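# Push the blue crate into the tunnel washer

## Task

Get the blue crate into the tunnel washer, then release it so neither gripper is holding it.

## Robot and tools

Robot: two arms, left_arm and right_arm, each with six joints and a parallel gripper. The arm names are labels only; they do not match left or right in any image. Something may occasionally tug a held part or nudge a loose object. Rigid objects must stay inside the work area; knocking or carrying one out counts as failure (cloth, paper and film are exempt).

Frame: every reported pose uses one shared scene frame with its origin on the table top midway between the arms. +z is up, +x points out over the table, and left_arm sits on the +y side. Positions are in metres and orientations are quaternions in w,x,y,z order. The printed hand position may be off from the true one, more so when the arm is stretched far.

Gripper: the fingers point along the gripper's +z axis and close along its y axis. end_effector_position is the spot between the finger pads, roughly 1 cm short of the tips.

Tool execute_actions, argument actions: a list holding a single action, a single wait, or nothing.
- Empty list {"actions": []}: commands nothing and returns the current state.
- Action {"rows": [...], "steps": n}: n is 1 to 15 control steps of 1/30 s each, defaulting to 15. rows holds 1 to 15 rows; one row is used per step, and if there are fewer rows than steps the final row keeps being used.
- Wait {"steps": n}: n up to 300. It commands nothing and returns once n steps have elapsed since the previous result, counting the time spent writing.
- Optional pictures (true/false) chooses whether camera images come back; they come by default.
A refused call sends nothing to the robot.

Row layout: one flat list of 14 numbers covering both arms, always all 14 even when only one arm moves. Numbers 1 to 6 are left_arm joint targets, 7 is left_arm opening, 8 to 13 are right_arm joint targets, 14 is right_arm opening. Joint values are absolute target angles in radians, in the same units and order as the Joint positions line: waist -2.618 to 3.054, shoulder 0.000 to 3.142, elbow 0.000 to 3.142, wrist pitch -1.571 to 1.571, wrist yaw -1.571 to 1.571, wrist roll -2.094 to 2.094. A real joint end may sit up to 0.036 rad either way from these figures. A call is refused if a target exceeds a stated end by over 0.036 rad and lies farther out than that joint's last reported angle. A target beyond the real end is clipped to the end, and the result then reports "joint sent to its limit", possibly about an earlier action still running. Not seeing that line does not prove there is more travel left. Opening is an absolute value from -1 (closed) to +1 (fully open).

Motion: speed is limited. Each step the commanded angle can lead the measured angle by at most 0.202 rad (waist), 0.258 (shoulder), 0.238 (elbow), 0.573 (wrist pitch), 0.522 (wrist yaw and roll). If the targets would move a gripper over 70 mm from where it is now measured, all of that arm's targets are scaled back toward current angles, so large moves need several calls. Between calls the arms keep heading to the last row sent until everything nearly stops or a step is HELD; after that, only a new action moves them further. Fingers already moving continue. The simulation runs on while you think and write.

Result lines: the state line gives each arm's position and quaternion. Joint positions and Joint velocities list per arm the six joints (rad, rad/s) and then the finger-pad gap (m, m/s; 0.094 m means fully open). grip_measured is the measured opening on the command scale; each gripper reads up to about 1 mm off by a fixed amount. Joint torques are total drive outputs in joint order (nonzero even in free air, with offset, scale error, noise and friction effects). "joint command not followed" means the clearance check altered or blocked joint targets on some steps while the rest of the row ran. HELD marks steps where the row was partly or wholly not sent. MOTOR HOT appears from 75 °C; OVER-TEMPERATURE FAULT reports a stop (10 s at 90 °C; at 100 °C the arm and gripper go limp and fall). Holding loads heats motors, even while idle.

Gripping: away from -1 and +1, fingers go to where grip_measured would equal the commanded number. To hold something, command about 0.03 below grip_measured for a firm grip, less for a lighter one. Pad force tops out near 50 to 62 N; parts thinner than about 2 mm get less. First contact can spike harder.

Cameras: cam_high, cam_low, cam_left_wrist, cam_right_wrist, each 504x504, returned in that order; calibration is given for each, and wrist camera poses follow the arm joint readings. Tool zoom_image takes camera (one of those names) and region [x0, y0, x1, y1] in image pixels, origin top-left, at most 504 by 504, and returns a sharper close-up of the latest image.

Tool finished_scene takes scene, the number of the current scene; it ends and grades that scene permanently, so call it only once the crate is in the washer and released. Replying without any tool call ends everything.

Avoid: dropping or slipping the crate, slamming, hard hits or heavy pushes, letting the arms collide or press on each other, pushing objects out of the work area, and overheating motors. Move smoothly and briskly with modest effort.

Each tool is called as a command line: name --argument value for each argument, lists and objects as JSON in quotes; but a table of rows of numbers goes row by row, as --pt "numbers of a row", without its own name.

## Session

execute_actions --actions '[]'

Scene clock: 0.00 s of 4200.00 s.
left_arm: end_effector_position=(+0.5667, +0.2621, +0.3528) grip_measured=+1.000 end_effector_quat_wxyz=(+0.614, +0.424, +0.629, -0.218) | right_arm: end_effector_position=(+0.6016, -0.5328, +0.1591) grip_measured=+1.000 end_effector_quat_wxyz=(+0.685, -0.272, +0.673, -0.068)
Joint positions: left_arm=[ 0.177  2.017  1.944 -0.205  0.988  0.485  0.094] | right_arm=[-0.667  2.505  1.852  0.573 -0.844 -0.543  0.094]
Joint velocities: left_arm=[-0.022  0.002 -0.022  0.037 -0.037 -0.051  0.   ] | right_arm=[-0.032 -0.002 -0.022 -0.037 -0.051  0.022  0.   ]
Joint torques (N m, as the arm reports them, + toward a larger angle): no reading
Motor temperatures (°C, as the motors report them): left_arm=[27 25 26 26 25 28] | right_arm=[28 28 26 26 28 27]

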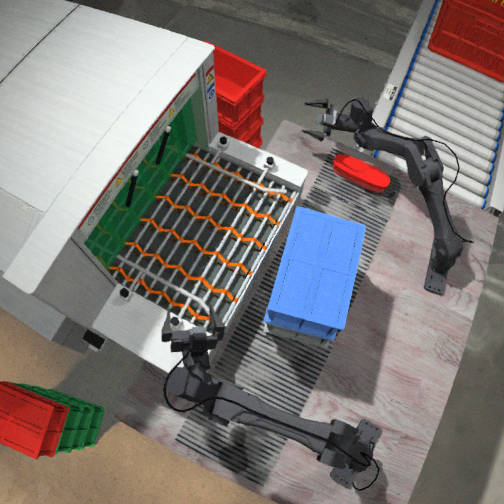

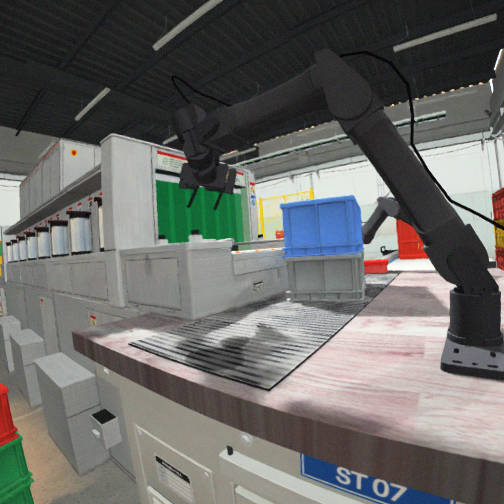

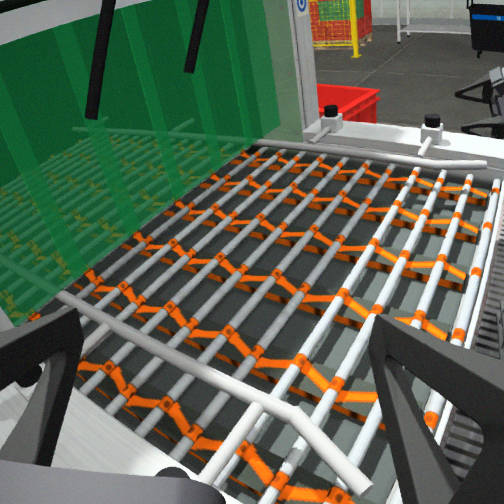

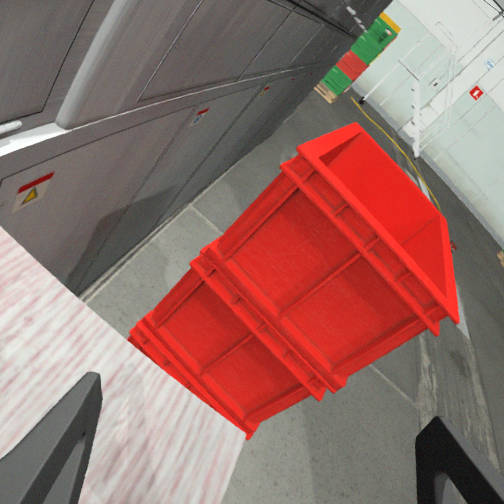

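I understand this setup too poorly to act safely, but I'll try a probe move.

execute_actions --actions '[{"rows":[[-0.3,2.017,1.944,-0.205,0.988,0.485,1,-0.667,2.505,1.852,0.573,-0.844,-0.543,1]]}]'

Scene clock: 2.40 s of 4200.00 s.
left_arm: end_effector_position=(+0.4417, +0.0009, +0.3491) grip_measured=+1.000 end_effector_quat_wxyz=(+0.536, +0.570, +0.502, -0.368) | right_arm: end_effector_position=(+0.6016, -0.5328, +0.1590) grip_measured=+1.000 end_effector_quat_wxyz=(+0.685, -0.272, +0.673, -0.068)
Joint positions: left_arm=[-0.343  2.023  1.944 -0.206  0.984  0.485  0.094] | right_arm=[-0.667  2.505  1.852  0.572 -0.844 -0.543  0.094]
Joint velocities: left_arm=[-0.383 -0.002 -0.007  0.007  0.066 -0.037  0.   ] | right_arm=[-0.007 -0.007 -0.012  0.022  0.051  0.007  0.   ]
Joint torques (N m, as the arm reports them, + toward a larger angle): left_arm=[  5.16 -11.49   6.65   1.56   0.03  -0.01] | right_arm=[  0.08 -15.43   6.85   1.99  -0.07  -0.02]
Motor temperatures (°C, as the motors report them): left_arm=[27 26 27 26 25 28] | right_arm=[28 32 26 26 28 27]
Steps of this call (steps 1 to 57: nothing new was sent; steps 58 to 72: all 15 steps of this action). Readings (joint positions):
58: left_arm=[0.167 2.017 1.944 -0.205 0.983 0.485] | right_arm=[-0.667 2.505 1.852 0.572 -0.844 -0.543]
59: left_arm=[0.151 2.017 1.944 -0.205 0.977 0.485] | right_arm=[-0.667 2.505 1.852 0.572 -0.844 -0.543]
61: left_arm=[0.091 2.017 1.944 -0.205 0.971 0.485] | right_arm=[-0.667 2.505 1.852 0.572 -0.844 -0.543]
65: left_arm=[-0.078 2.017 1.944 -0.205 0.970 0.485] | right_arm=[-0.667 2.505 1.852 0.572 -0.844 -0.543]
72: the state above
camera_calibration (this result's frames):
cam_left_wrist: T_world_to_cam=[[-0.979879, -0.0548177, -0.191915, 0.490316], [0.123739, 0.587607, -0.799629, 0.250134], [0.156604, -0.807288, -0.569001, 0.247304], [0, 0, 0, 1]] pos_world=[0.410771, 0.0795425, 0.43483]
cam_right_wrist: T_world_to_cam=[[0.277835, -0.721565, 0.634155, -0.650241], [-0.443186, -0.681973, -0.581807, 0.0418069], [0.852288, -0.119402, -0.509263, -0.395986], [0, 0, 0, 1]] pos_world=[0.536681, -0.487961, 0.235016]

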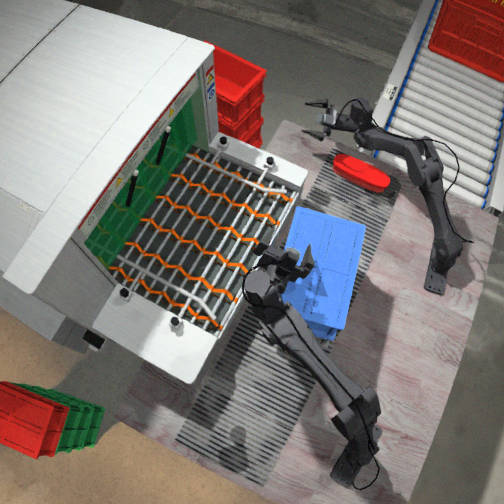

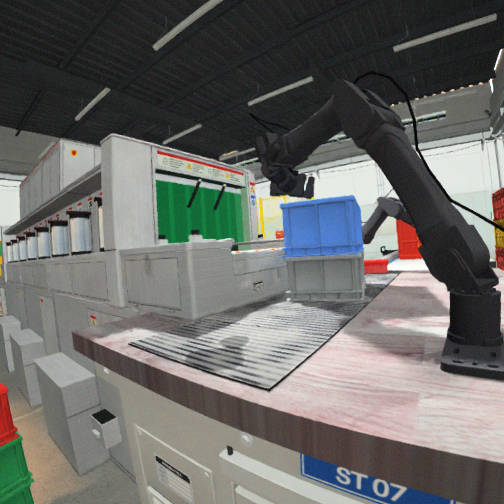

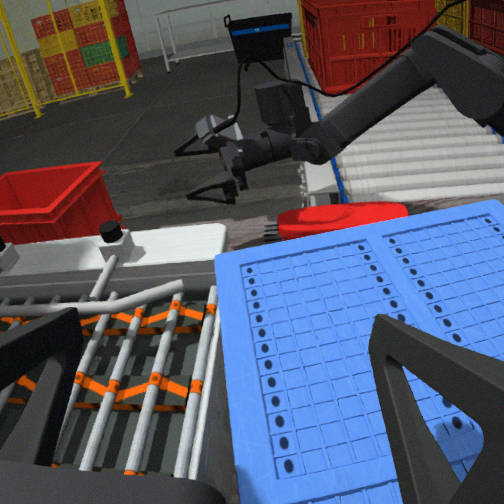

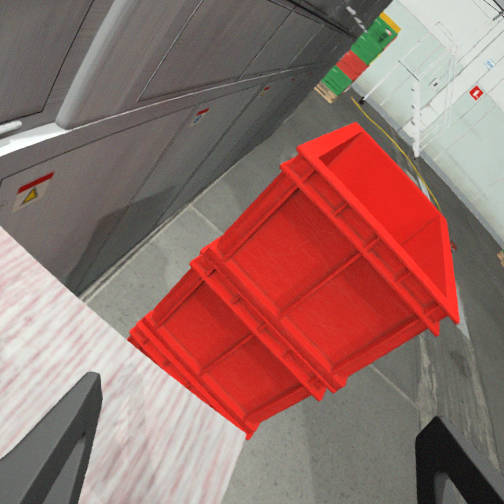

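execute_actions --actions '[{"rows":[[-0.3,2.017,2.4,-0.205,0.988,0.485,-1,-0.667,2.505,1.852,0.573,-0.844,-0.543,1]]}]'

Scene clock: 4.83 s of 4200.00 s.
left_arm: end_effector_position=(+0.4209, +0.0366, +0.5326) grip_measured=-0.989 end_effector_quat_wxyz=(+0.689, +0.570, +0.354, -0.274) | right_arm: end_effector_position=(+0.6016, -0.5328, +0.1590) grip_measured=+1.000 end_effector_quat_wxyz=(+0.685, -0.272, +0.673, -0.068)
Joint positions: left_arm=[-0.297  2.016  2.391 -0.195  0.984  0.485  0.001] | right_arm=[-0.667  2.505  1.852  0.572 -0.844 -0.543  0.094]
Joint velocities: left_arm=[-0.007 -0.085  0.061  0.066  0.051 -0.022 -0.001] | right_arm=[-0.002  0.007  0.007 -0.051 -0.037 -0.051  0.   ]
Joint torques (N m, as the arm reports them, + toward a larger angle): left_arm=[-0.16 -9.29  6.28  1.28 -0.1   0.  ] | right_arm=[  0.02 -15.46   6.88   1.98  -0.06  -0.01]
Motor temperatures (°C, as the motors report them): left_arm=[27 27 27 26 25 28] | right_arm=[28 35 27 27 28 27]
Steps of this call (steps 1 to 30: the robot went on to your last target; steps 31 to 58: nothing new was sent; steps 59 to 73: all 15 steps of this action). Readings (joint positions):
59: left_arm=[-0.297 2.030 1.972 -0.224 0.986 0.485] | right_arm=[-0.667 2.505 1.852 0.572 -0.844 -0.543]
60: left_arm=[-0.297 2.047 2.020 -0.232 0.985 0.485] | right_arm=[-0.667 2.505 1.852 0.572 -0.844 -0.543]
62: left_arm=[-0.297 2.063 2.106 -0.234 0.980 0.485] | right_arm=[-0.667 2.505 1.852 0.572 -0.844 -0.543]
66: left_arm=[-0.297 2.063 2.276 -0.229 0.979 0.485] | right_arm=[-0.667 2.505 1.852 0.572 -0.844 -0.543]
73: the state above
camera_calibration (this result's frames):
cam_left_wrist: T_world_to_cam=[[-0.813626, -0.168537, -0.556424, 0.635384], [0.440286, 0.446407, -0.779018, 0.239427], [0.379685, -0.878815, -0.289004, 0.143368], [0, 0, 0, 1]] pos_world=[0.357114, 0.126198, 0.581494]
cam_right_wrist: T_world_to_cam=[[0.277835, -0.721565, 0.634155, -0.650241], [-0.443186, -0.681973, -0.581807, 0.0418069], [0.852288, -0.119402, -0.509263, -0.395986], [0, 0, 0, 1]] pos_world=[0.536681, -0.487961, 0.235016]

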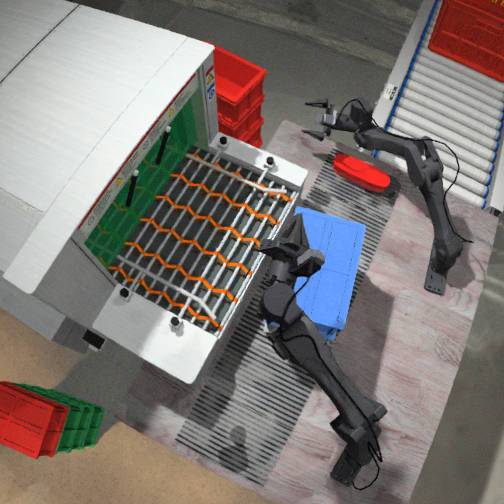

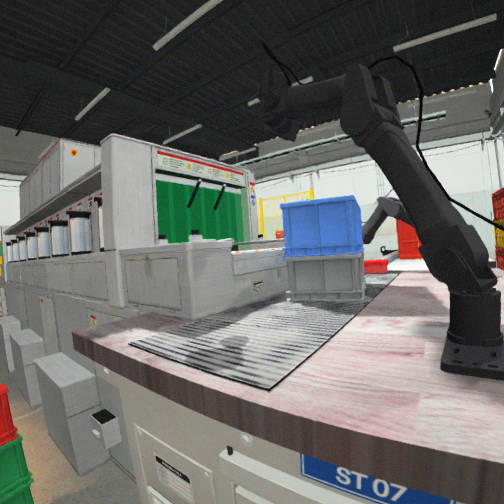

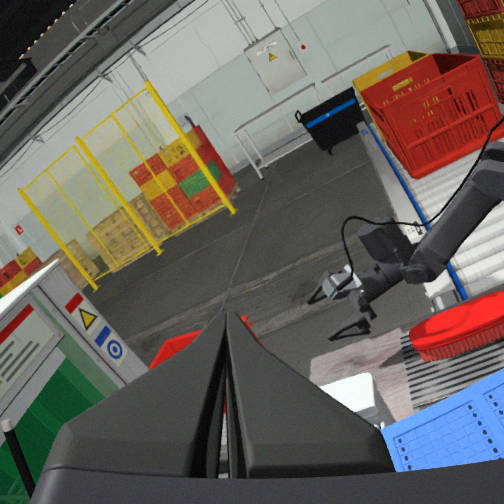

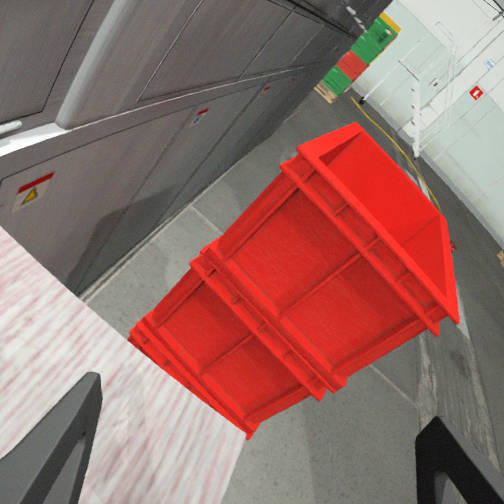

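execute_actions --actions '[{"rows":[[-0.85,2.017,2.0,-0.205,0.988,0.485,-1,-0.667,2.505,1.852,0.573,-0.844,-0.543,1]]}]'

Scene clock: 7.10 s of 4200.00 s.
left_arm: end_effector_position=(+0.2477, -0.1547, +0.3461) grip_measured=-0.989 end_effector_quat_wxyz=(+0.443, +0.666, +0.368, -0.474) | right_arm: end_effector_position=(+0.6016, -0.5328, +0.1590) grip_measured=+1.000 end_effector_quat_wxyz=(+0.685, -0.272, +0.673, -0.068)
Joint positions: left_arm=[-0.788  2.06   1.99  -0.216  0.972  0.485  0.001] | right_arm=[-0.667  2.505  1.852  0.572 -0.844 -0.543  0.094]
Joint velocities: left_arm=[-1.194 -0.002 -0.134 -0.154  0.051  0.037 -0.001] | right_arm=[ 0.007 -0.007  0.017 -0.081  0.037 -0.022  0.   ]
Joint torques (N m, as the arm reports them, + toward a larger angle): left_arm=[  0.89 -14.9    8.24   1.83   0.3   -0.02] | right_arm=[  0.05 -15.45   6.83   1.99  -0.06  -0.05]
Motor temperatures (°C, as the motors report them): left_arm=[27 28 28 27 25 28] | right_arm=[28 37 27 27 28 27]
Steps of this call (steps 1 to 15: the robot went on to your last target; steps 16 to 53: nothing new was sent; steps 54 to 68: all 15 steps of this action). Readings (joint positions):
54: left_arm=[-0.306 2.015 2.368 -0.189 0.982 0.485] | right_arm=[-0.667 2.505 1.852 0.572 -0.844 -0.543]
55: left_arm=[-0.320 2.004 2.331 -0.182 0.981 0.485] | right_arm=[-0.667 2.505 1.852 0.572 -0.844 -0.543]
57: left_arm=[-0.370 2.000 2.257 -0.174 0.981 0.485] | right_arm=[-0.667 2.505 1.852 0.572 -0.844 -0.543]
61: left_arm=[-0.500 2.013 2.101 -0.182 0.978 0.485] | right_arm=[-0.667 2.505 1.852 0.572 -0.844 -0.543]
68: the state above
camera_calibration (this result's frames):
cam_left_wrist: T_world_to_cam=[[-0.911861, 0.36287, -0.191925, 0.338868], [0.360452, 0.484064, -0.797343, 0.287757], [-0.196428, -0.796246, -0.572197, 0.240555], [0, 0, 0, 1]] pos_world=[0.25253, -0.0707174, 0.432123]
cam_right_wrist: T_world_to_cam=[[0.277835, -0.721565, 0.634155, -0.650241], [-0.443186, -0.681973, -0.581807, 0.0418069], [0.852288, -0.119402, -0.509263, -0.395986], [0, 0, 0, 1]] pos_world=[0.536681, -0.487961, 0.235016]

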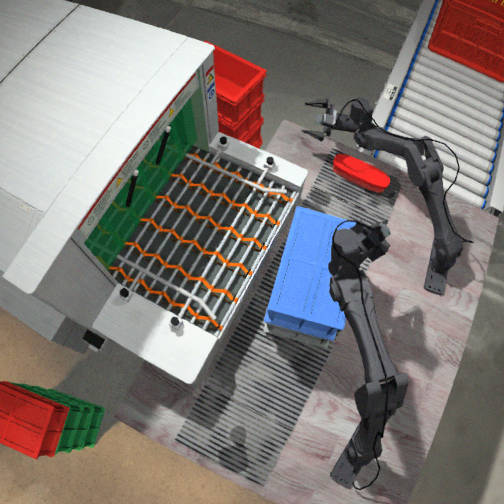

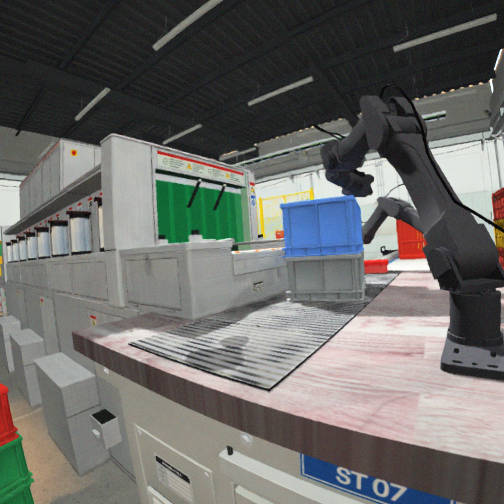

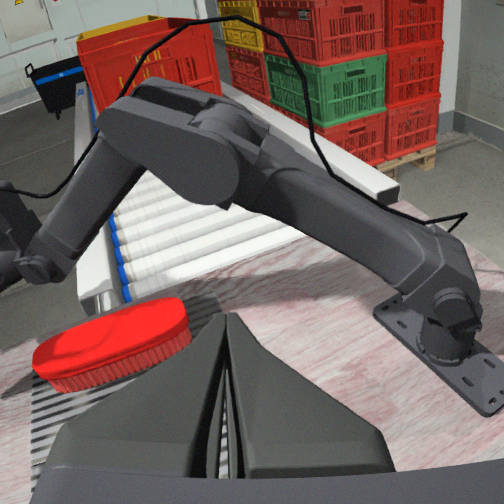

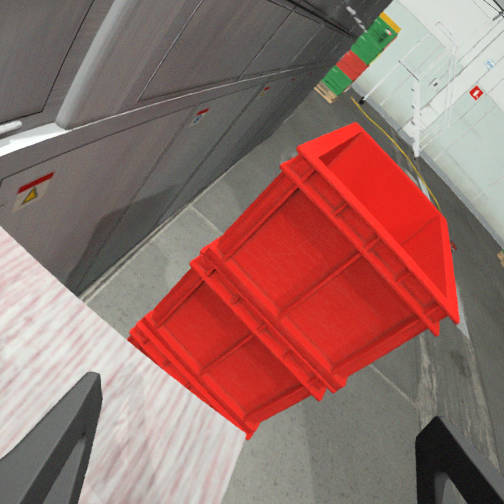

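execute_actions --actions '[{"rows":[[-0.95,2.017,1.7,-0.205,0.988,0.485,-1,-0.667,2.505,1.852,0.573,-0.844,-0.543,1]]}]'

Scene clock: 9.93 s of 4200.00 s.
left_arm: end_effector_position=(+0.1418, -0.1675, +0.2502) grip_measured=-0.989 end_effector_quat_wxyz=(+0.306, +0.703, +0.382, -0.516) | right_arm: end_effector_position=(+0.6016, -0.5328, +0.1590) grip_measured=+1.000 end_effector_quat_wxyz=(+0.685, -0.272, +0.673, -0.068)
Joint positions: left_arm=[-0.962  2.021  1.7   -0.204  0.976  0.485  0.001] | right_arm=[-0.667  2.505  1.852  0.572 -0.844 -0.543  0.094]
Joint velocities: left_arm=[-0.002 -0.007 -0.012 -0.007  0.051 -0.051  0.   ] | right_arm=[-0.027 -0.002  0.007  0.007  0.007 -0.022  0.   ]
Joint torques (N m, as the arm reports them, + toward a larger angle): left_arm=[  0.94 -11.17   6.62   1.44   0.37   0.01] | right_arm=[  0.05 -15.43   6.8    1.98  -0.06  -0.01]
Motor temperatures (°C, as the motors report them): left_arm=[27 29 28 27 25 28] | right_arm=[28 40 28 28 28 27]
Steps of this call (steps 1 to 30: the robot went on to your last target; steps 31 to 70: nothing new was sent; steps 71 to 85: all 15 steps of this action). Readings (joint positions):
71: left_arm=[-0.853 2.039 1.955 -0.194 0.982 0.485] | right_arm=[-0.667 2.505 1.852 0.572 -0.844 -0.543]
72: left_arm=[-0.861 2.021 1.900 -0.182 0.980 0.485] | right_arm=[-0.667 2.505 1.852 0.572 -0.844 -0.543]
74: left_arm=[-0.890 2.009 1.801 -0.179 0.980 0.485] | right_arm=[-0.667 2.505 1.852 0.572 -0.844 -0.543]
78: left_arm=[-0.961 2.021 1.719 -0.198 0.970 0.485] | right_arm=[-0.667 2.505 1.852 0.572 -0.844 -0.543]
85: the state above
camera_calibration (this result's frames):
cam_left_wrist: T_world_to_cam=[[-0.84352, 0.536821, 0.0172576, 0.195636], [0.35035, 0.5743, -0.739888, 0.257857], [-0.407098, -0.618064, -0.672508, 0.239534], [0, 0, 0, 1]] pos_world=[0.172196, -0.105061, 0.348497]
cam_right_wrist: T_world_to_cam=[[0.277835, -0.721565, 0.634155, -0.650241], [-0.443186, -0.681973, -0.581807, 0.0418069], [0.852288, -0.119402, -0.509263, -0.395986], [0, 0, 0, 1]] pos_world=[0.536681, -0.487961, 0.235016]

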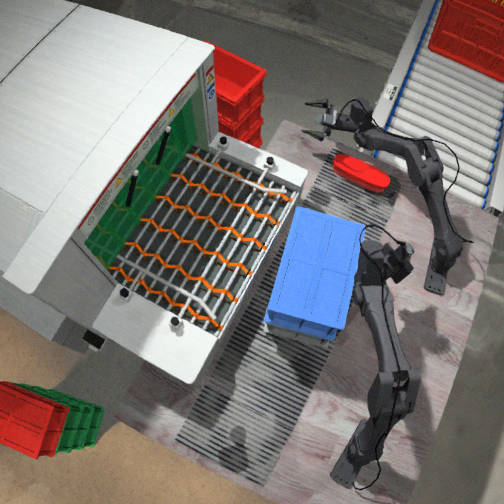

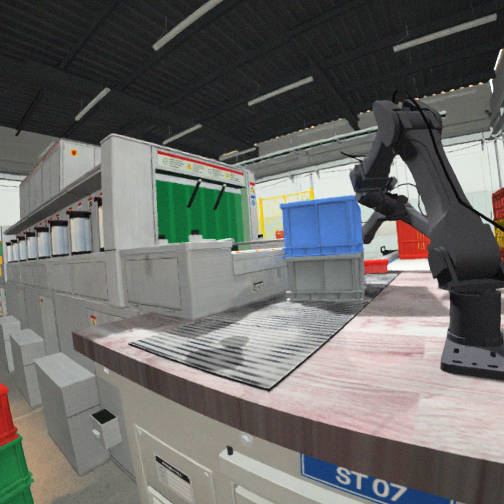

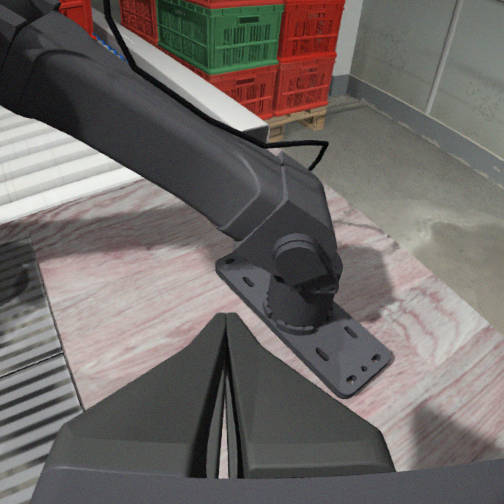

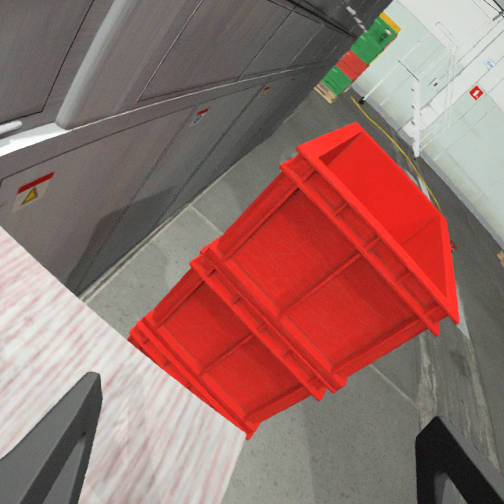

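Sweep forward with the waist.

execute_actions --actions '[{"rows":[[-0.3,2.017,1.7,-0.205,0.988,0.485,-1,-0.667,2.505,1.852,0.573,-0.844,-0.543,1]]}]'

Scene clock: 12.17 s of 4200.00 s.
left_arm: end_effector_position=(+0.3018, -0.0842, +0.2973) grip_measured=-0.989 end_effector_quat_wxyz=(+0.420, +0.639, +0.427, -0.482) | right_arm: end_effector_position=(+0.6016, -0.5328, +0.1590) grip_measured=+1.000 end_effector_quat_wxyz=(+0.685, -0.272, +0.673, -0.068)
Joint positions: left_arm=[-0.603  1.973  1.716 -0.149  1.093  0.492  0.001] | right_arm=[-0.667  2.505  1.852  0.572 -0.844 -0.543  0.094]
Joint velocities: left_arm=[ 0.54  -0.168 -0.002  0.095  0.52  -0.066 -0.001] | right_arm=[ 0.002  0.012 -0.012 -0.066 -0.007  0.007  0.   ]
Joint torques (N m, as the arm reports them, + toward a larger angle): left_arm=[ 5.7  -6.86  5.82  0.96 -1.2  -0.07] | right_arm=[  0.05 -15.47   6.79   1.97  -0.06  -0.02]
Motor temperatures (°C, as the motors report them): left_arm=[27 30 28 27 25 28] | right_arm=[28 41 28 28 28 27]
Steps of this call (steps 1 to 15: the robot went on to your last target; steps 16 to 52: nothing new was sent; steps 53 to 67: all 15 steps of this action). Readings (joint positions):
53: left_arm=[-0.953 2.021 1.700 -0.204 0.978 0.485] | right_arm=[-0.667 2.505 1.852 0.572 -0.844 -0.543]
54: left_arm=[-0.941 2.021 1.700 -0.204 0.981 0.485] | right_arm=[-0.667 2.505 1.852 0.572 -0.844 -0.543]
56: left_arm=[-0.892 2.021 1.700 -0.201 0.982 0.485] | right_arm=[-0.667 2.505 1.852 0.572 -0.844 -0.543]
60: left_arm=[-0.774 2.005 1.707 -0.190 0.963 0.485] | right_arm=[-0.667 2.505 1.852 0.572 -0.844 -0.543]
67: the state above
camera_calibration (this result's frames):
cam_left_wrist: T_world_to_cam=[[-0.949175, 0.305861, -0.0742695, 0.324762], [0.239566, 0.549003, -0.800752, 0.238139], [-0.204145, -0.777846, -0.594374, 0.289861], [0, 0, 0, 1]] pos_world=[0.31038, -0.00460422, 0.387096]
cam_right_wrist: T_world_to_cam=[[0.277835, -0.721565, 0.634155, -0.650241], [-0.443186, -0.681973, -0.581807, 0.0418069], [0.852288, -0.119402, -0.509263, -0.395986], [0, 0, 0, 1]] pos_world=[0.536681, -0.487961, 0.235016]

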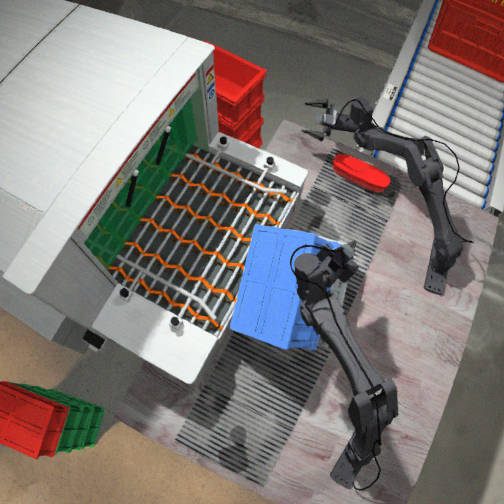

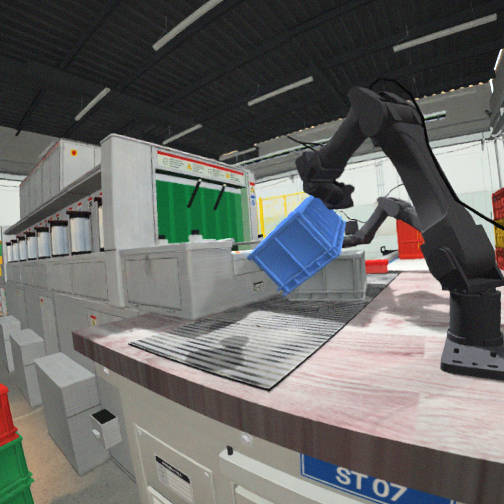

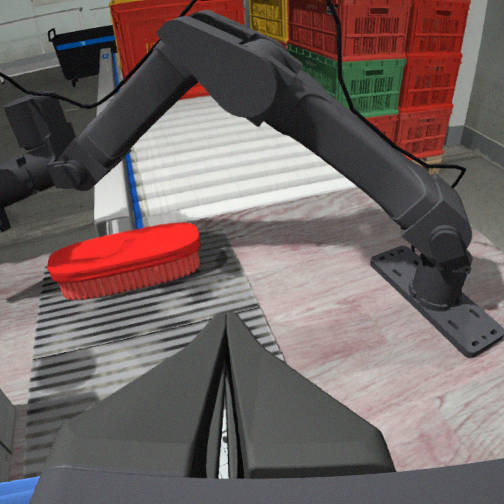

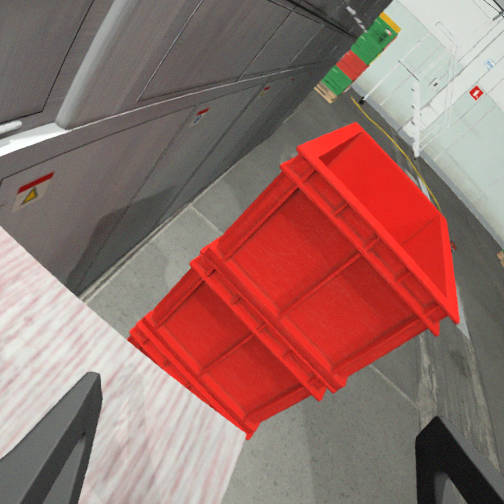

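execute_actions --actions '[{"steps":30}]'

Scene clock: 13.93 s of 4200.00 s.
left_arm: end_effector_position=(+0.3569, -0.0177, +0.3385) grip_measured=-0.989 end_effector_quat_wxyz=(+0.488, +0.622, +0.397, -0.466) | right_arm: end_effector_position=(+0.6016, -0.5328, +0.1590) grip_measured=+1.000 end_effector_quat_wxyz=(+0.685, -0.272, +0.673, -0.068)
Joint positions: left_arm=[-0.412  1.938  1.732 -0.069  1.235  0.501  0.001] | right_arm=[-0.667  2.505  1.852  0.572 -0.844 -0.543  0.094]
Joint velocities: left_arm=[-0.027  0.002 -0.012 -0.022  0.007  0.007 -0.   ] | right_arm=[-0.002  0.007  0.002 -0.022  0.095 -0.051  0.   ]
Joint torques (N m, as the arm reports them, + toward a larger angle): left_arm=[ 6.06 -5.27  4.82  0.46 -1.37 -0.13] | right_arm=[  0.02 -15.39   6.86   1.98  -0.04  -0.01]
Motor temperatures (°C, as the motors report them): left_arm=[27 30 28 27 25 28] | right_arm=[28 43 28 28 28 27]
Steps of this call (steps 1 to 45: the robot went on to your last target; steps 46 to 53: nothing new was sent). Readings (joint positions):
1: left_arm=[-0.585 1.968 1.716 -0.145 1.115 0.493] | right_arm=[-0.667 2.505 1.852 0.572 -0.844 -0.543]
2: left_arm=[-0.569 1.963 1.716 -0.142 1.132 0.493] | right_arm=[-0.667 2.505 1.852 0.572 -0.844 -0.543]
4: left_arm=[-0.543 1.957 1.716 -0.134 1.164 0.493] | right_arm=[-0.667 2.505 1.852 0.572 -0.844 -0.543]
8: left_arm=[-0.502 1.948 1.716 -0.119 1.210 0.494] | right_arm=[-0.667 2.505 1.852 0.572 -0.844 -0.543]
53: the state above
All arms were judged still, so your last target was given up. Only a new action makes them travel on or press farther. Fingers that are still opening or closing keep moving.
camera_calibration (this result's frames):
cam_left_wrist: T_world_to_cam=[[-0.952578, 0.237396, -0.190364, 0.3991], [0.283921, 0.46834, -0.836688, 0.216374], [-0.109471, -0.851059, -0.513532, 0.314886], [0, 0, 0, 1]] pos_world=[0.353212, 0.0719055, 0.418716]
cam_right_wrist: T_world_to_cam=[[0.277835, -0.721565, 0.634155, -0.650241], [-0.443186, -0.681973, -0.581807, 0.0418069], [0.852288, -0.119402, -0.509263, -0.395986], [0, 0, 0, 1]] pos_world=[0.536681, -0.487961, 0.235016]

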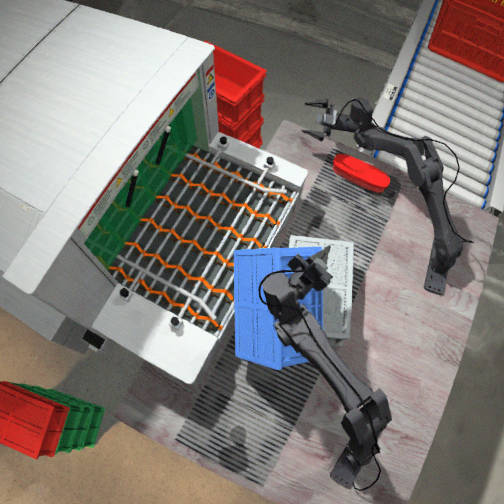

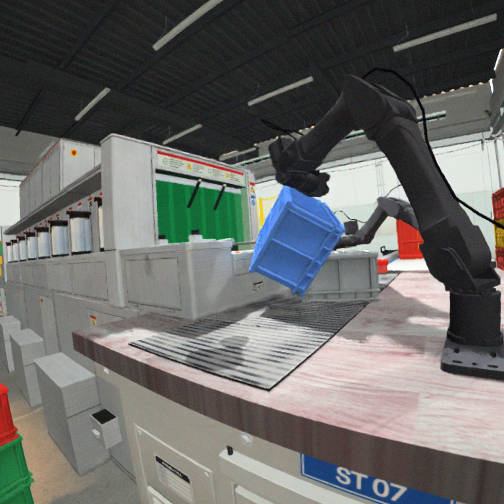

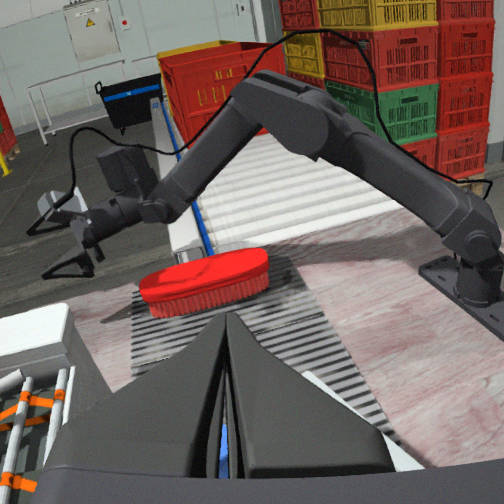

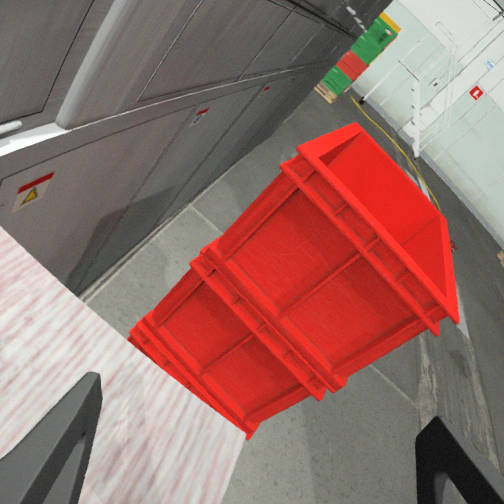

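execute_actions --actions '[{"rows":[[-0.6,2.017,2.0,-0.205,0.988,0.485,-1,-0.667,2.505,1.852,0.573,-0.844,-0.543,1]]}]'

Scene clock: 16.60 s of 4200.00 s.
left_arm: end_effector_position=(+0.3246, -0.0986, +0.3676) grip_measured=-0.989 end_effector_quat_wxyz=(+0.497, +0.637, +0.396, -0.436) | right_arm: end_effector_position=(+0.6016, -0.5328, +0.1590) grip_measured=+1.000 end_effector_quat_wxyz=(+0.685, -0.272, +0.673, -0.068)
Joint positions: left_arm=[-0.611  2.019  1.978 -0.193  1.005  0.493  0.001] | right_arm=[-0.667  2.505  1.852  0.572 -0.844 -0.543  0.094]
Joint velocities: left_arm=[ 0.154 -0.002  0.002 -0.095 -0.125  0.051 -0.001] | right_arm=[ 0.012 -0.007  0.012  0.037 -0.051 -0.022  0.   ]
Joint torques (N m, as the arm reports them, + toward a larger angle): left_arm=[  0.28 -11.02   8.48   1.46   0.14  -0.1 ] | right_arm=[ -0.02 -15.49   6.83   1.97  -0.03  -0.01]
Motor temperatures (°C, as the motors report them): left_arm=[27 29 28 27 26 28] | right_arm=[28 44 28 29 29 27]
Steps of this call (steps 1 to 65: nothing new was sent; steps 66 to 80: all 15 steps of this action). Readings (joint positions):
66: left_arm=[-0.428 1.945 1.767 -0.094 1.226 0.501] | right_arm=[-0.667 2.505 1.852 0.572 -0.844 -0.543]
67: left_arm=[-0.449 1.968 1.826 -0.129 1.190 0.496] | right_arm=[-0.667 2.505 1.852 0.572 -0.844 -0.543]
69: left_arm=[-0.514 2.010 1.927 -0.150 1.110 0.493] | right_arm=[-0.667 2.505 1.852 0.572 -0.844 -0.543]
73: left_arm=[-0.623 2.019 1.976 -0.169 1.045 0.493] | right_arm=[-0.667 2.505 1.852 0.572 -0.844 -0.543]
80: the state above
camera_calibration (this result's frames):
cam_left_wrist: T_world_to_cam=[[-0.945834, 0.218982, -0.239678, 0.407155], [0.319509, 0.496996, -0.806789, 0.268038], [-0.0575538, -0.839668, -0.540042, 0.25146], [0, 0, 0, 1]] pos_world=[0.313932, -0.0112308, 0.449635]
cam_right_wrist: T_world_to_cam=[[0.277835, -0.721565, 0.634155, -0.650241], [-0.443186, -0.681973, -0.581807, 0.0418069], [0.852288, -0.119402, -0.509263, -0.395986], [0, 0, 0, 1]] pos_world=[0.536681, -0.487961, 0.235016]

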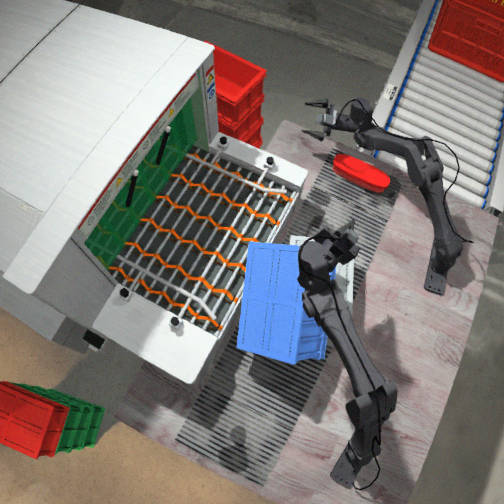

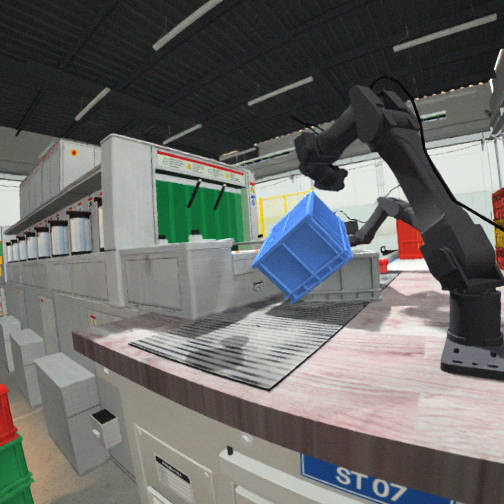

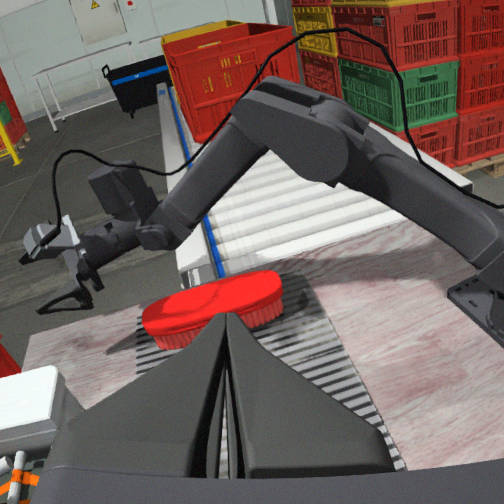

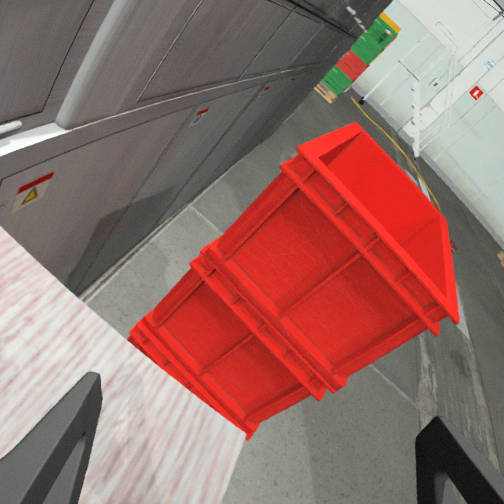

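execute_actions --actions '[{"rows":[[-0.15,2.017,2.4,-0.205,0.988,0.485,-1,-0.667,2.505,1.852,0.573,-0.844,-0.543,1]]}]'

execute_actions --actions '[{"rows":[[-0.15,2.017,1.95,-0.205,0.988,0.485,-1,-0.667,2.505,1.852,0.573,-0.844,-0.543,1]]}]'

Scene clock: 20.70 s of 4200.00 s.
left_arm: end_effector_position=(+0.4786, +0.0901, +0.5046) grip_measured=-0.989 end_effector_quat_wxyz=(+0.687, +0.546, +0.415, -0.240) | right_arm: end_effector_position=(+0.6016, -0.5328, +0.1590) grip_measured=+1.000 end_effector_quat_wxyz=(+0.685, -0.272, +0.673, -0.068)
Joint positions: left_arm=[-0.162  2.049  2.366 -0.209  0.987  0.493  0.001] | right_arm=[-0.667  2.505  1.852  0.572 -0.844 -0.543  0.094]
Joint velocities: left_arm=[ 0.911 -0.066  0.256  0.051 -0.11   0.066 -0.   ] | right_arm=[-0.002 -0.012  0.002  0.022 -0.051  0.037  0.   ]
Joint torques (N m, as the arm reports them, + toward a larger angle): left_arm=[ -3.23 -12.84   7.35   1.45   0.09  -0.1 ] | right_arm=[ -0.04 -15.42   6.8    1.98  -0.05  -0.03]
Motor temperatures (°C, as the motors report them): left_arm=[27 31 29 28 26 28] | right_arm=[28 46 29 29 29 27]
Steps of this call (steps 1 to 30: the robot went on to your last target; steps 31 to 108: nothing new was sent; steps 109 to 123: all 15 steps of this action). Readings (joint positions):
109: left_arm=[-0.595 2.024 1.995 -0.211 0.994 0.493] | right_arm=[-0.667 2.505 1.852 0.572 -0.844 -0.543]
110: left_arm=[-0.584 2.035 2.025 -0.217 0.995 0.493] | right_arm=[-0.667 2.505 1.852 0.572 -0.844 -0.543]
112: left_arm=[-0.541 2.047 2.086 -0.220 0.995 0.493] | right_arm=[-0.667 2.505 1.852 0.572 -0.844 -0.543]
116: left_arm=[-0.420 2.050 2.211 -0.222 0.992 0.493] | right_arm=[-0.667 2.505 1.852 0.572 -0.844 -0.543]
123: the state above
camera_calibration (this result's frames):
cam_left_wrist: T_world_to_cam=[[-0.81694, -0.263242, -0.51314, 0.664058], [0.328989, 0.518072, -0.789536, 0.220451], [0.473683, -0.813821, -0.33663, 0.133611], [0, 0, 0, 1]] pos_world=[0.40668, 0.169334, 0.559786]
cam_right_wrist: T_world_to_cam=[[0.277835, -0.721565, 0.634155, -0.650241], [-0.443186, -0.681973, -0.581807, 0.0418069], [0.852288, -0.119402, -0.509263, -0.395986], [0, 0, 0, 1]] pos_world=[0.536681, -0.487961, 0.235016]

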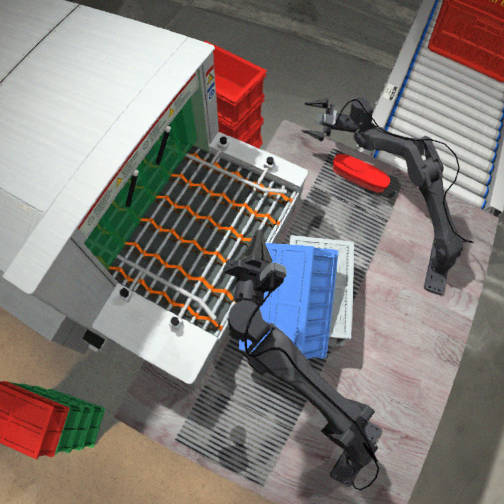

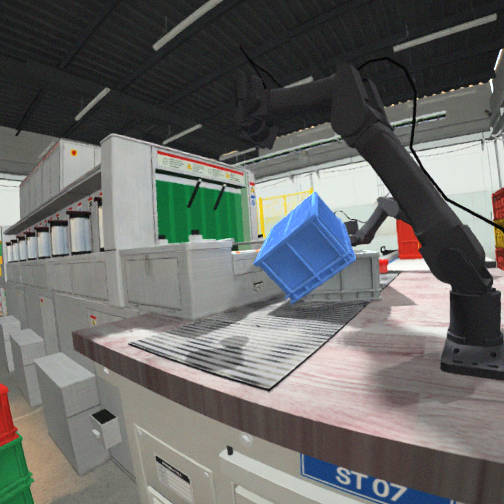

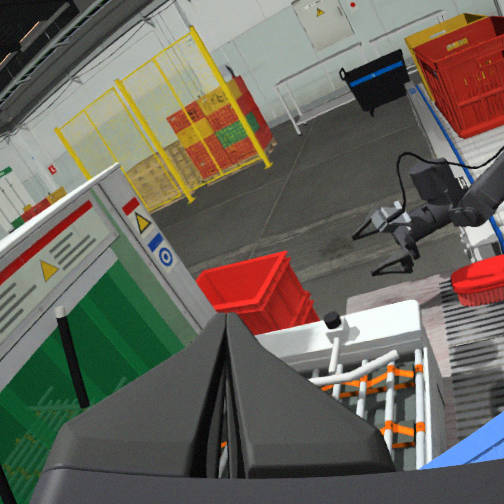

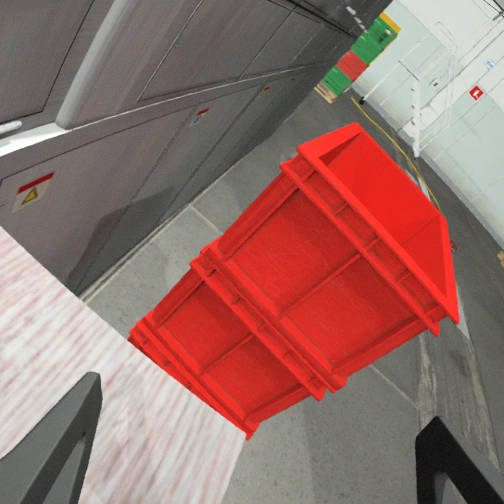

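Scene clock: 21.20 s of 4200.00 s.
left_arm: end_effector_position=(+0.5135, +0.0908, +0.3164) grip_measured=-0.989 end_effector_quat_wxyz=(+0.543, +0.512, +0.581, -0.324) | right_arm: end_effector_position=(+0.6016, -0.5328, +0.1590) grip_measured=+1.000 end_effector_quat_wxyz=(+0.685, -0.272, +0.673, -0.068)
Joint positions: left_arm=[-0.146  2.063  1.926 -0.228  0.978  0.493  0.001] | right_arm=[-0.667  2.505  1.852  0.572 -0.844 -0.543  0.094]
Joint velocities: left_arm=[-0.007 -0.105  0.002  0.139  0.022 -0.051 -0.001] | right_arm=[ 0.002  0.017  0.017  0.007 -0.022 -0.051  0.   ]
Joint torques (N m, as the arm reports them, + toward a larger angle): left_arm=[ -0.25 -14.58   8.58   1.59   0.27  -0.11] | right_arm=[  0.02 -15.45   6.78   1.98  -0.03  -0.01]
Motor temperatures (°C, as the motors report them): left_arm=[27 31 29 28 26 28] | right_arm=[28 46 29 29 29 27]
Steps of this call (steps 1 to 15: all 15 steps of this action). Readings (joint positions):
1: left_arm=[-0.136 2.032 2.324 -0.183 0.981 0.493] | right_arm=[-0.667 2.505 1.852 0.572 -0.844 -0.543]
2: left_arm=[-0.119 2.003 2.257 -0.173 0.980 0.493] | right_arm=[-0.667 2.505 1.852 0.572 -0.844 -0.543]
4: left_arm=[-0.111 1.986 2.155 -0.167 0.980 0.493] | right_arm=[-0.667 2.505 1.852 0.572 -0.844 -0.543]
8: left_arm=[-0.130 2.011 1.981 -0.185 0.980 0.493] | right_arm=[-0.667 2.505 1.852 0.572 -0.844 -0.543]
15: the state above
camera_calibration (this result's frames):
cam_left_wrist: T_world_to_cam=[[-0.960499, -0.246068, -0.129967, 0.547145], [-0.0527866, 0.619658, -0.783095, 0.244785], [0.27323, -0.745302, -0.60817, 0.236834], [0, 0, 0, 1]] pos_world=[0.473744, 0.159464, 0.406836]
cam_right_wrist: T_world_to_cam=[[0.277835, -0.721565, 0.634155, -0.650241], [-0.443186, -0.681973, -0.581807, 0.0418069], [0.852288, -0.119402, -0.509263, -0.395986], [0, 0, 0, 1]] pos_world=[0.536681, -0.487961, 0.235016]

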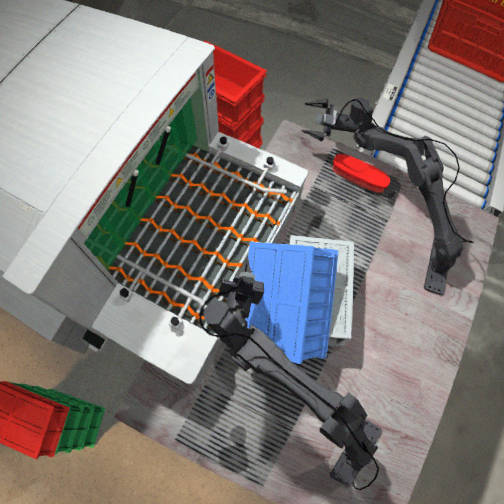

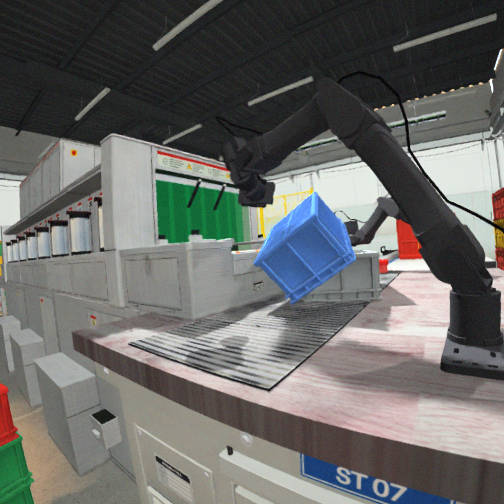

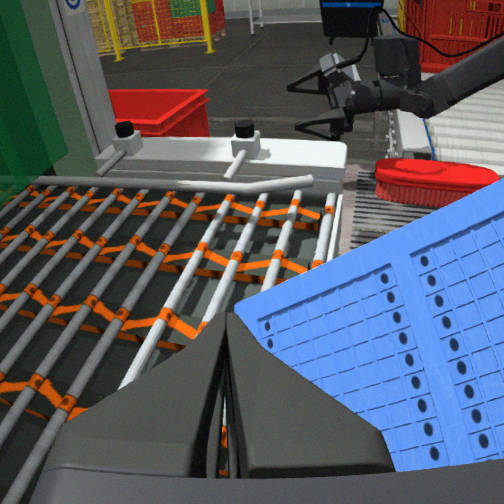

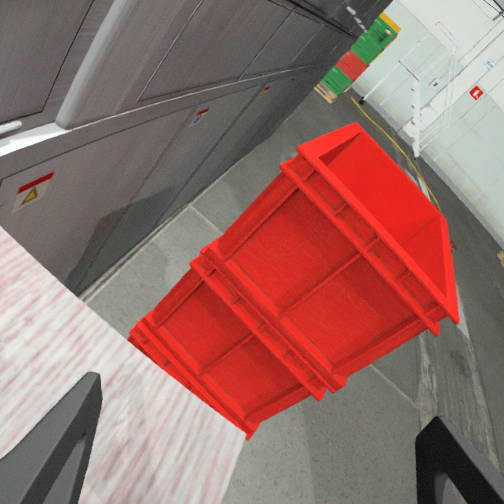

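execute_actions --actions '[{"rows":[[-0.45,2.017,1.9,-0.205,0.988,0.485,-1,-0.667,2.505,1.852,0.573,-0.844,-0.543,1]],"steps":15}]'

Scene clock: 23.70 s of 4200.00 s.
left_arm: end_effector_position=(+0.3912, -0.0550, +0.3290) grip_measured=-0.990 end_effector_quat_wxyz=(+0.499, +0.603, +0.473, -0.404) | right_arm: end_effector_position=(+0.6016, -0.5328, +0.1590) grip_measured=+1.000 end_effector_quat_wxyz=(+0.685, -0.272, +0.673, -0.068)
Joint positions: left_arm=[-0.478  2.035  1.905 -0.188  0.98   0.493  0.   ] | right_arm=[-0.667  2.505  1.852  0.572 -0.844 -0.543  0.094]
Joint velocities: left_arm=[ 0.125 -0.007  0.002  0.022  0.081 -0.037 -0.001] | right_arm=[ 0.002 -0.017  0.012 -0.051  0.022 -0.051  0.   ]
Joint torques (N m, as the arm reports them, + toward a larger angle): left_arm=[  1.6  -12.6    6.31   1.31   0.24  -0.11] | right_arm=[  0.   -15.49   6.85   1.98  -0.05   0.  ]
Motor temperatures (°C, as the motors report them): left_arm=[27 32 30 28 26 28] | right_arm=[28 47 29 29 29 27]
Steps of this call (steps 1 to 30: the robot went on to your last target; steps 31 to 60: nothing new was sent; steps 61 to 75: all 15 steps of this action). Readings (joint positions):
61: left_arm=[-0.155 2.045 1.924 -0.214 0.974 0.493] | right_arm=[-0.667 2.505 1.852 0.572 -0.844 -0.543]
62: left_arm=[-0.170 2.045 1.922 -0.212 0.970 0.493] | right_arm=[-0.667 2.505 1.852 0.572 -0.844 -0.543]
64: left_arm=[-0.228 2.045 1.914 -0.212 0.966 0.493] | right_arm=[-0.667 2.505 1.852 0.572 -0.844 -0.543]
68: left_arm=[-0.384 2.045 1.904 -0.192 0.954 0.493] | right_arm=[-0.667 2.505 1.852 0.572 -0.844 -0.543]
75: the state above
camera_calibration (this result's frames):
cam_left_wrist: T_world_to_cam=[[-0.982257, 0.0785021, -0.170318, 0.435057], [0.183869, 0.581911, -0.792195, 0.246889], [0.0369209, -0.809455, -0.58602, 0.250886], [0, 0, 0, 1]] pos_world=[0.37268, 0.0252612, 0.416706]
cam_right_wrist: T_world_to_cam=[[0.277835, -0.721565, 0.634155, -0.650241], [-0.443186, -0.681973, -0.581807, 0.0418069], [0.852288, -0.119402, -0.509263, -0.395986], [0, 0, 0, 1]] pos_world=[0.536681, -0.487961, 0.235016]

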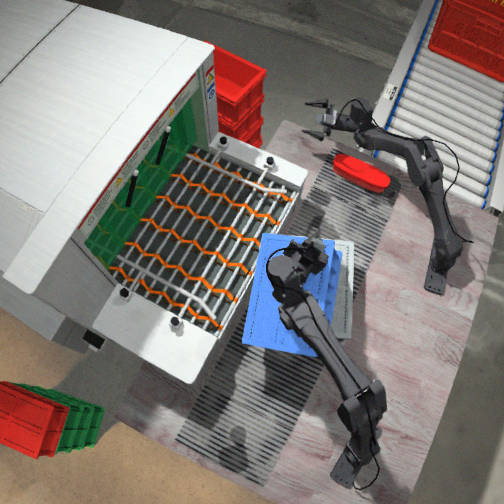

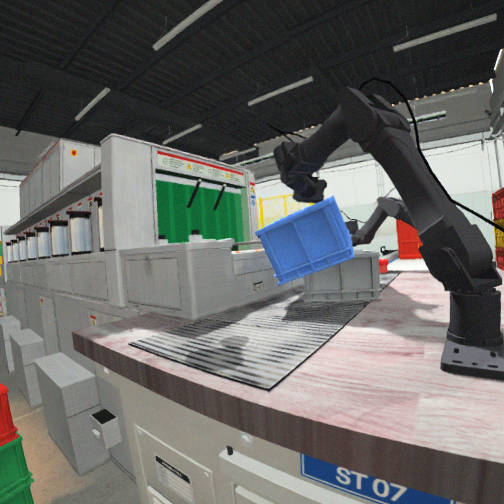

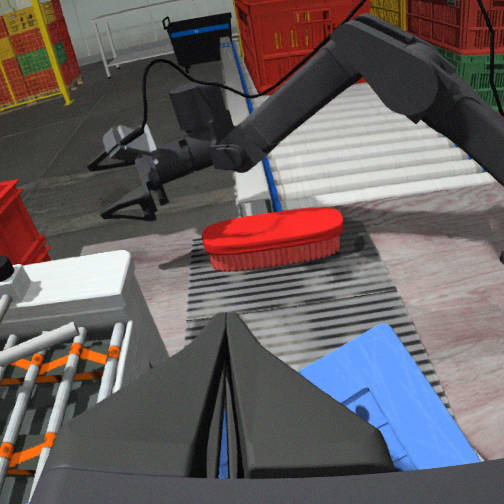

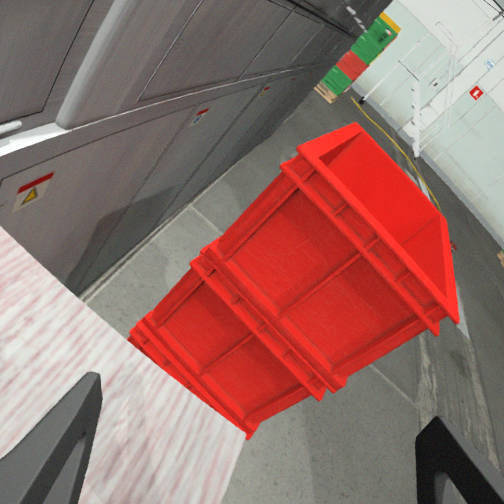

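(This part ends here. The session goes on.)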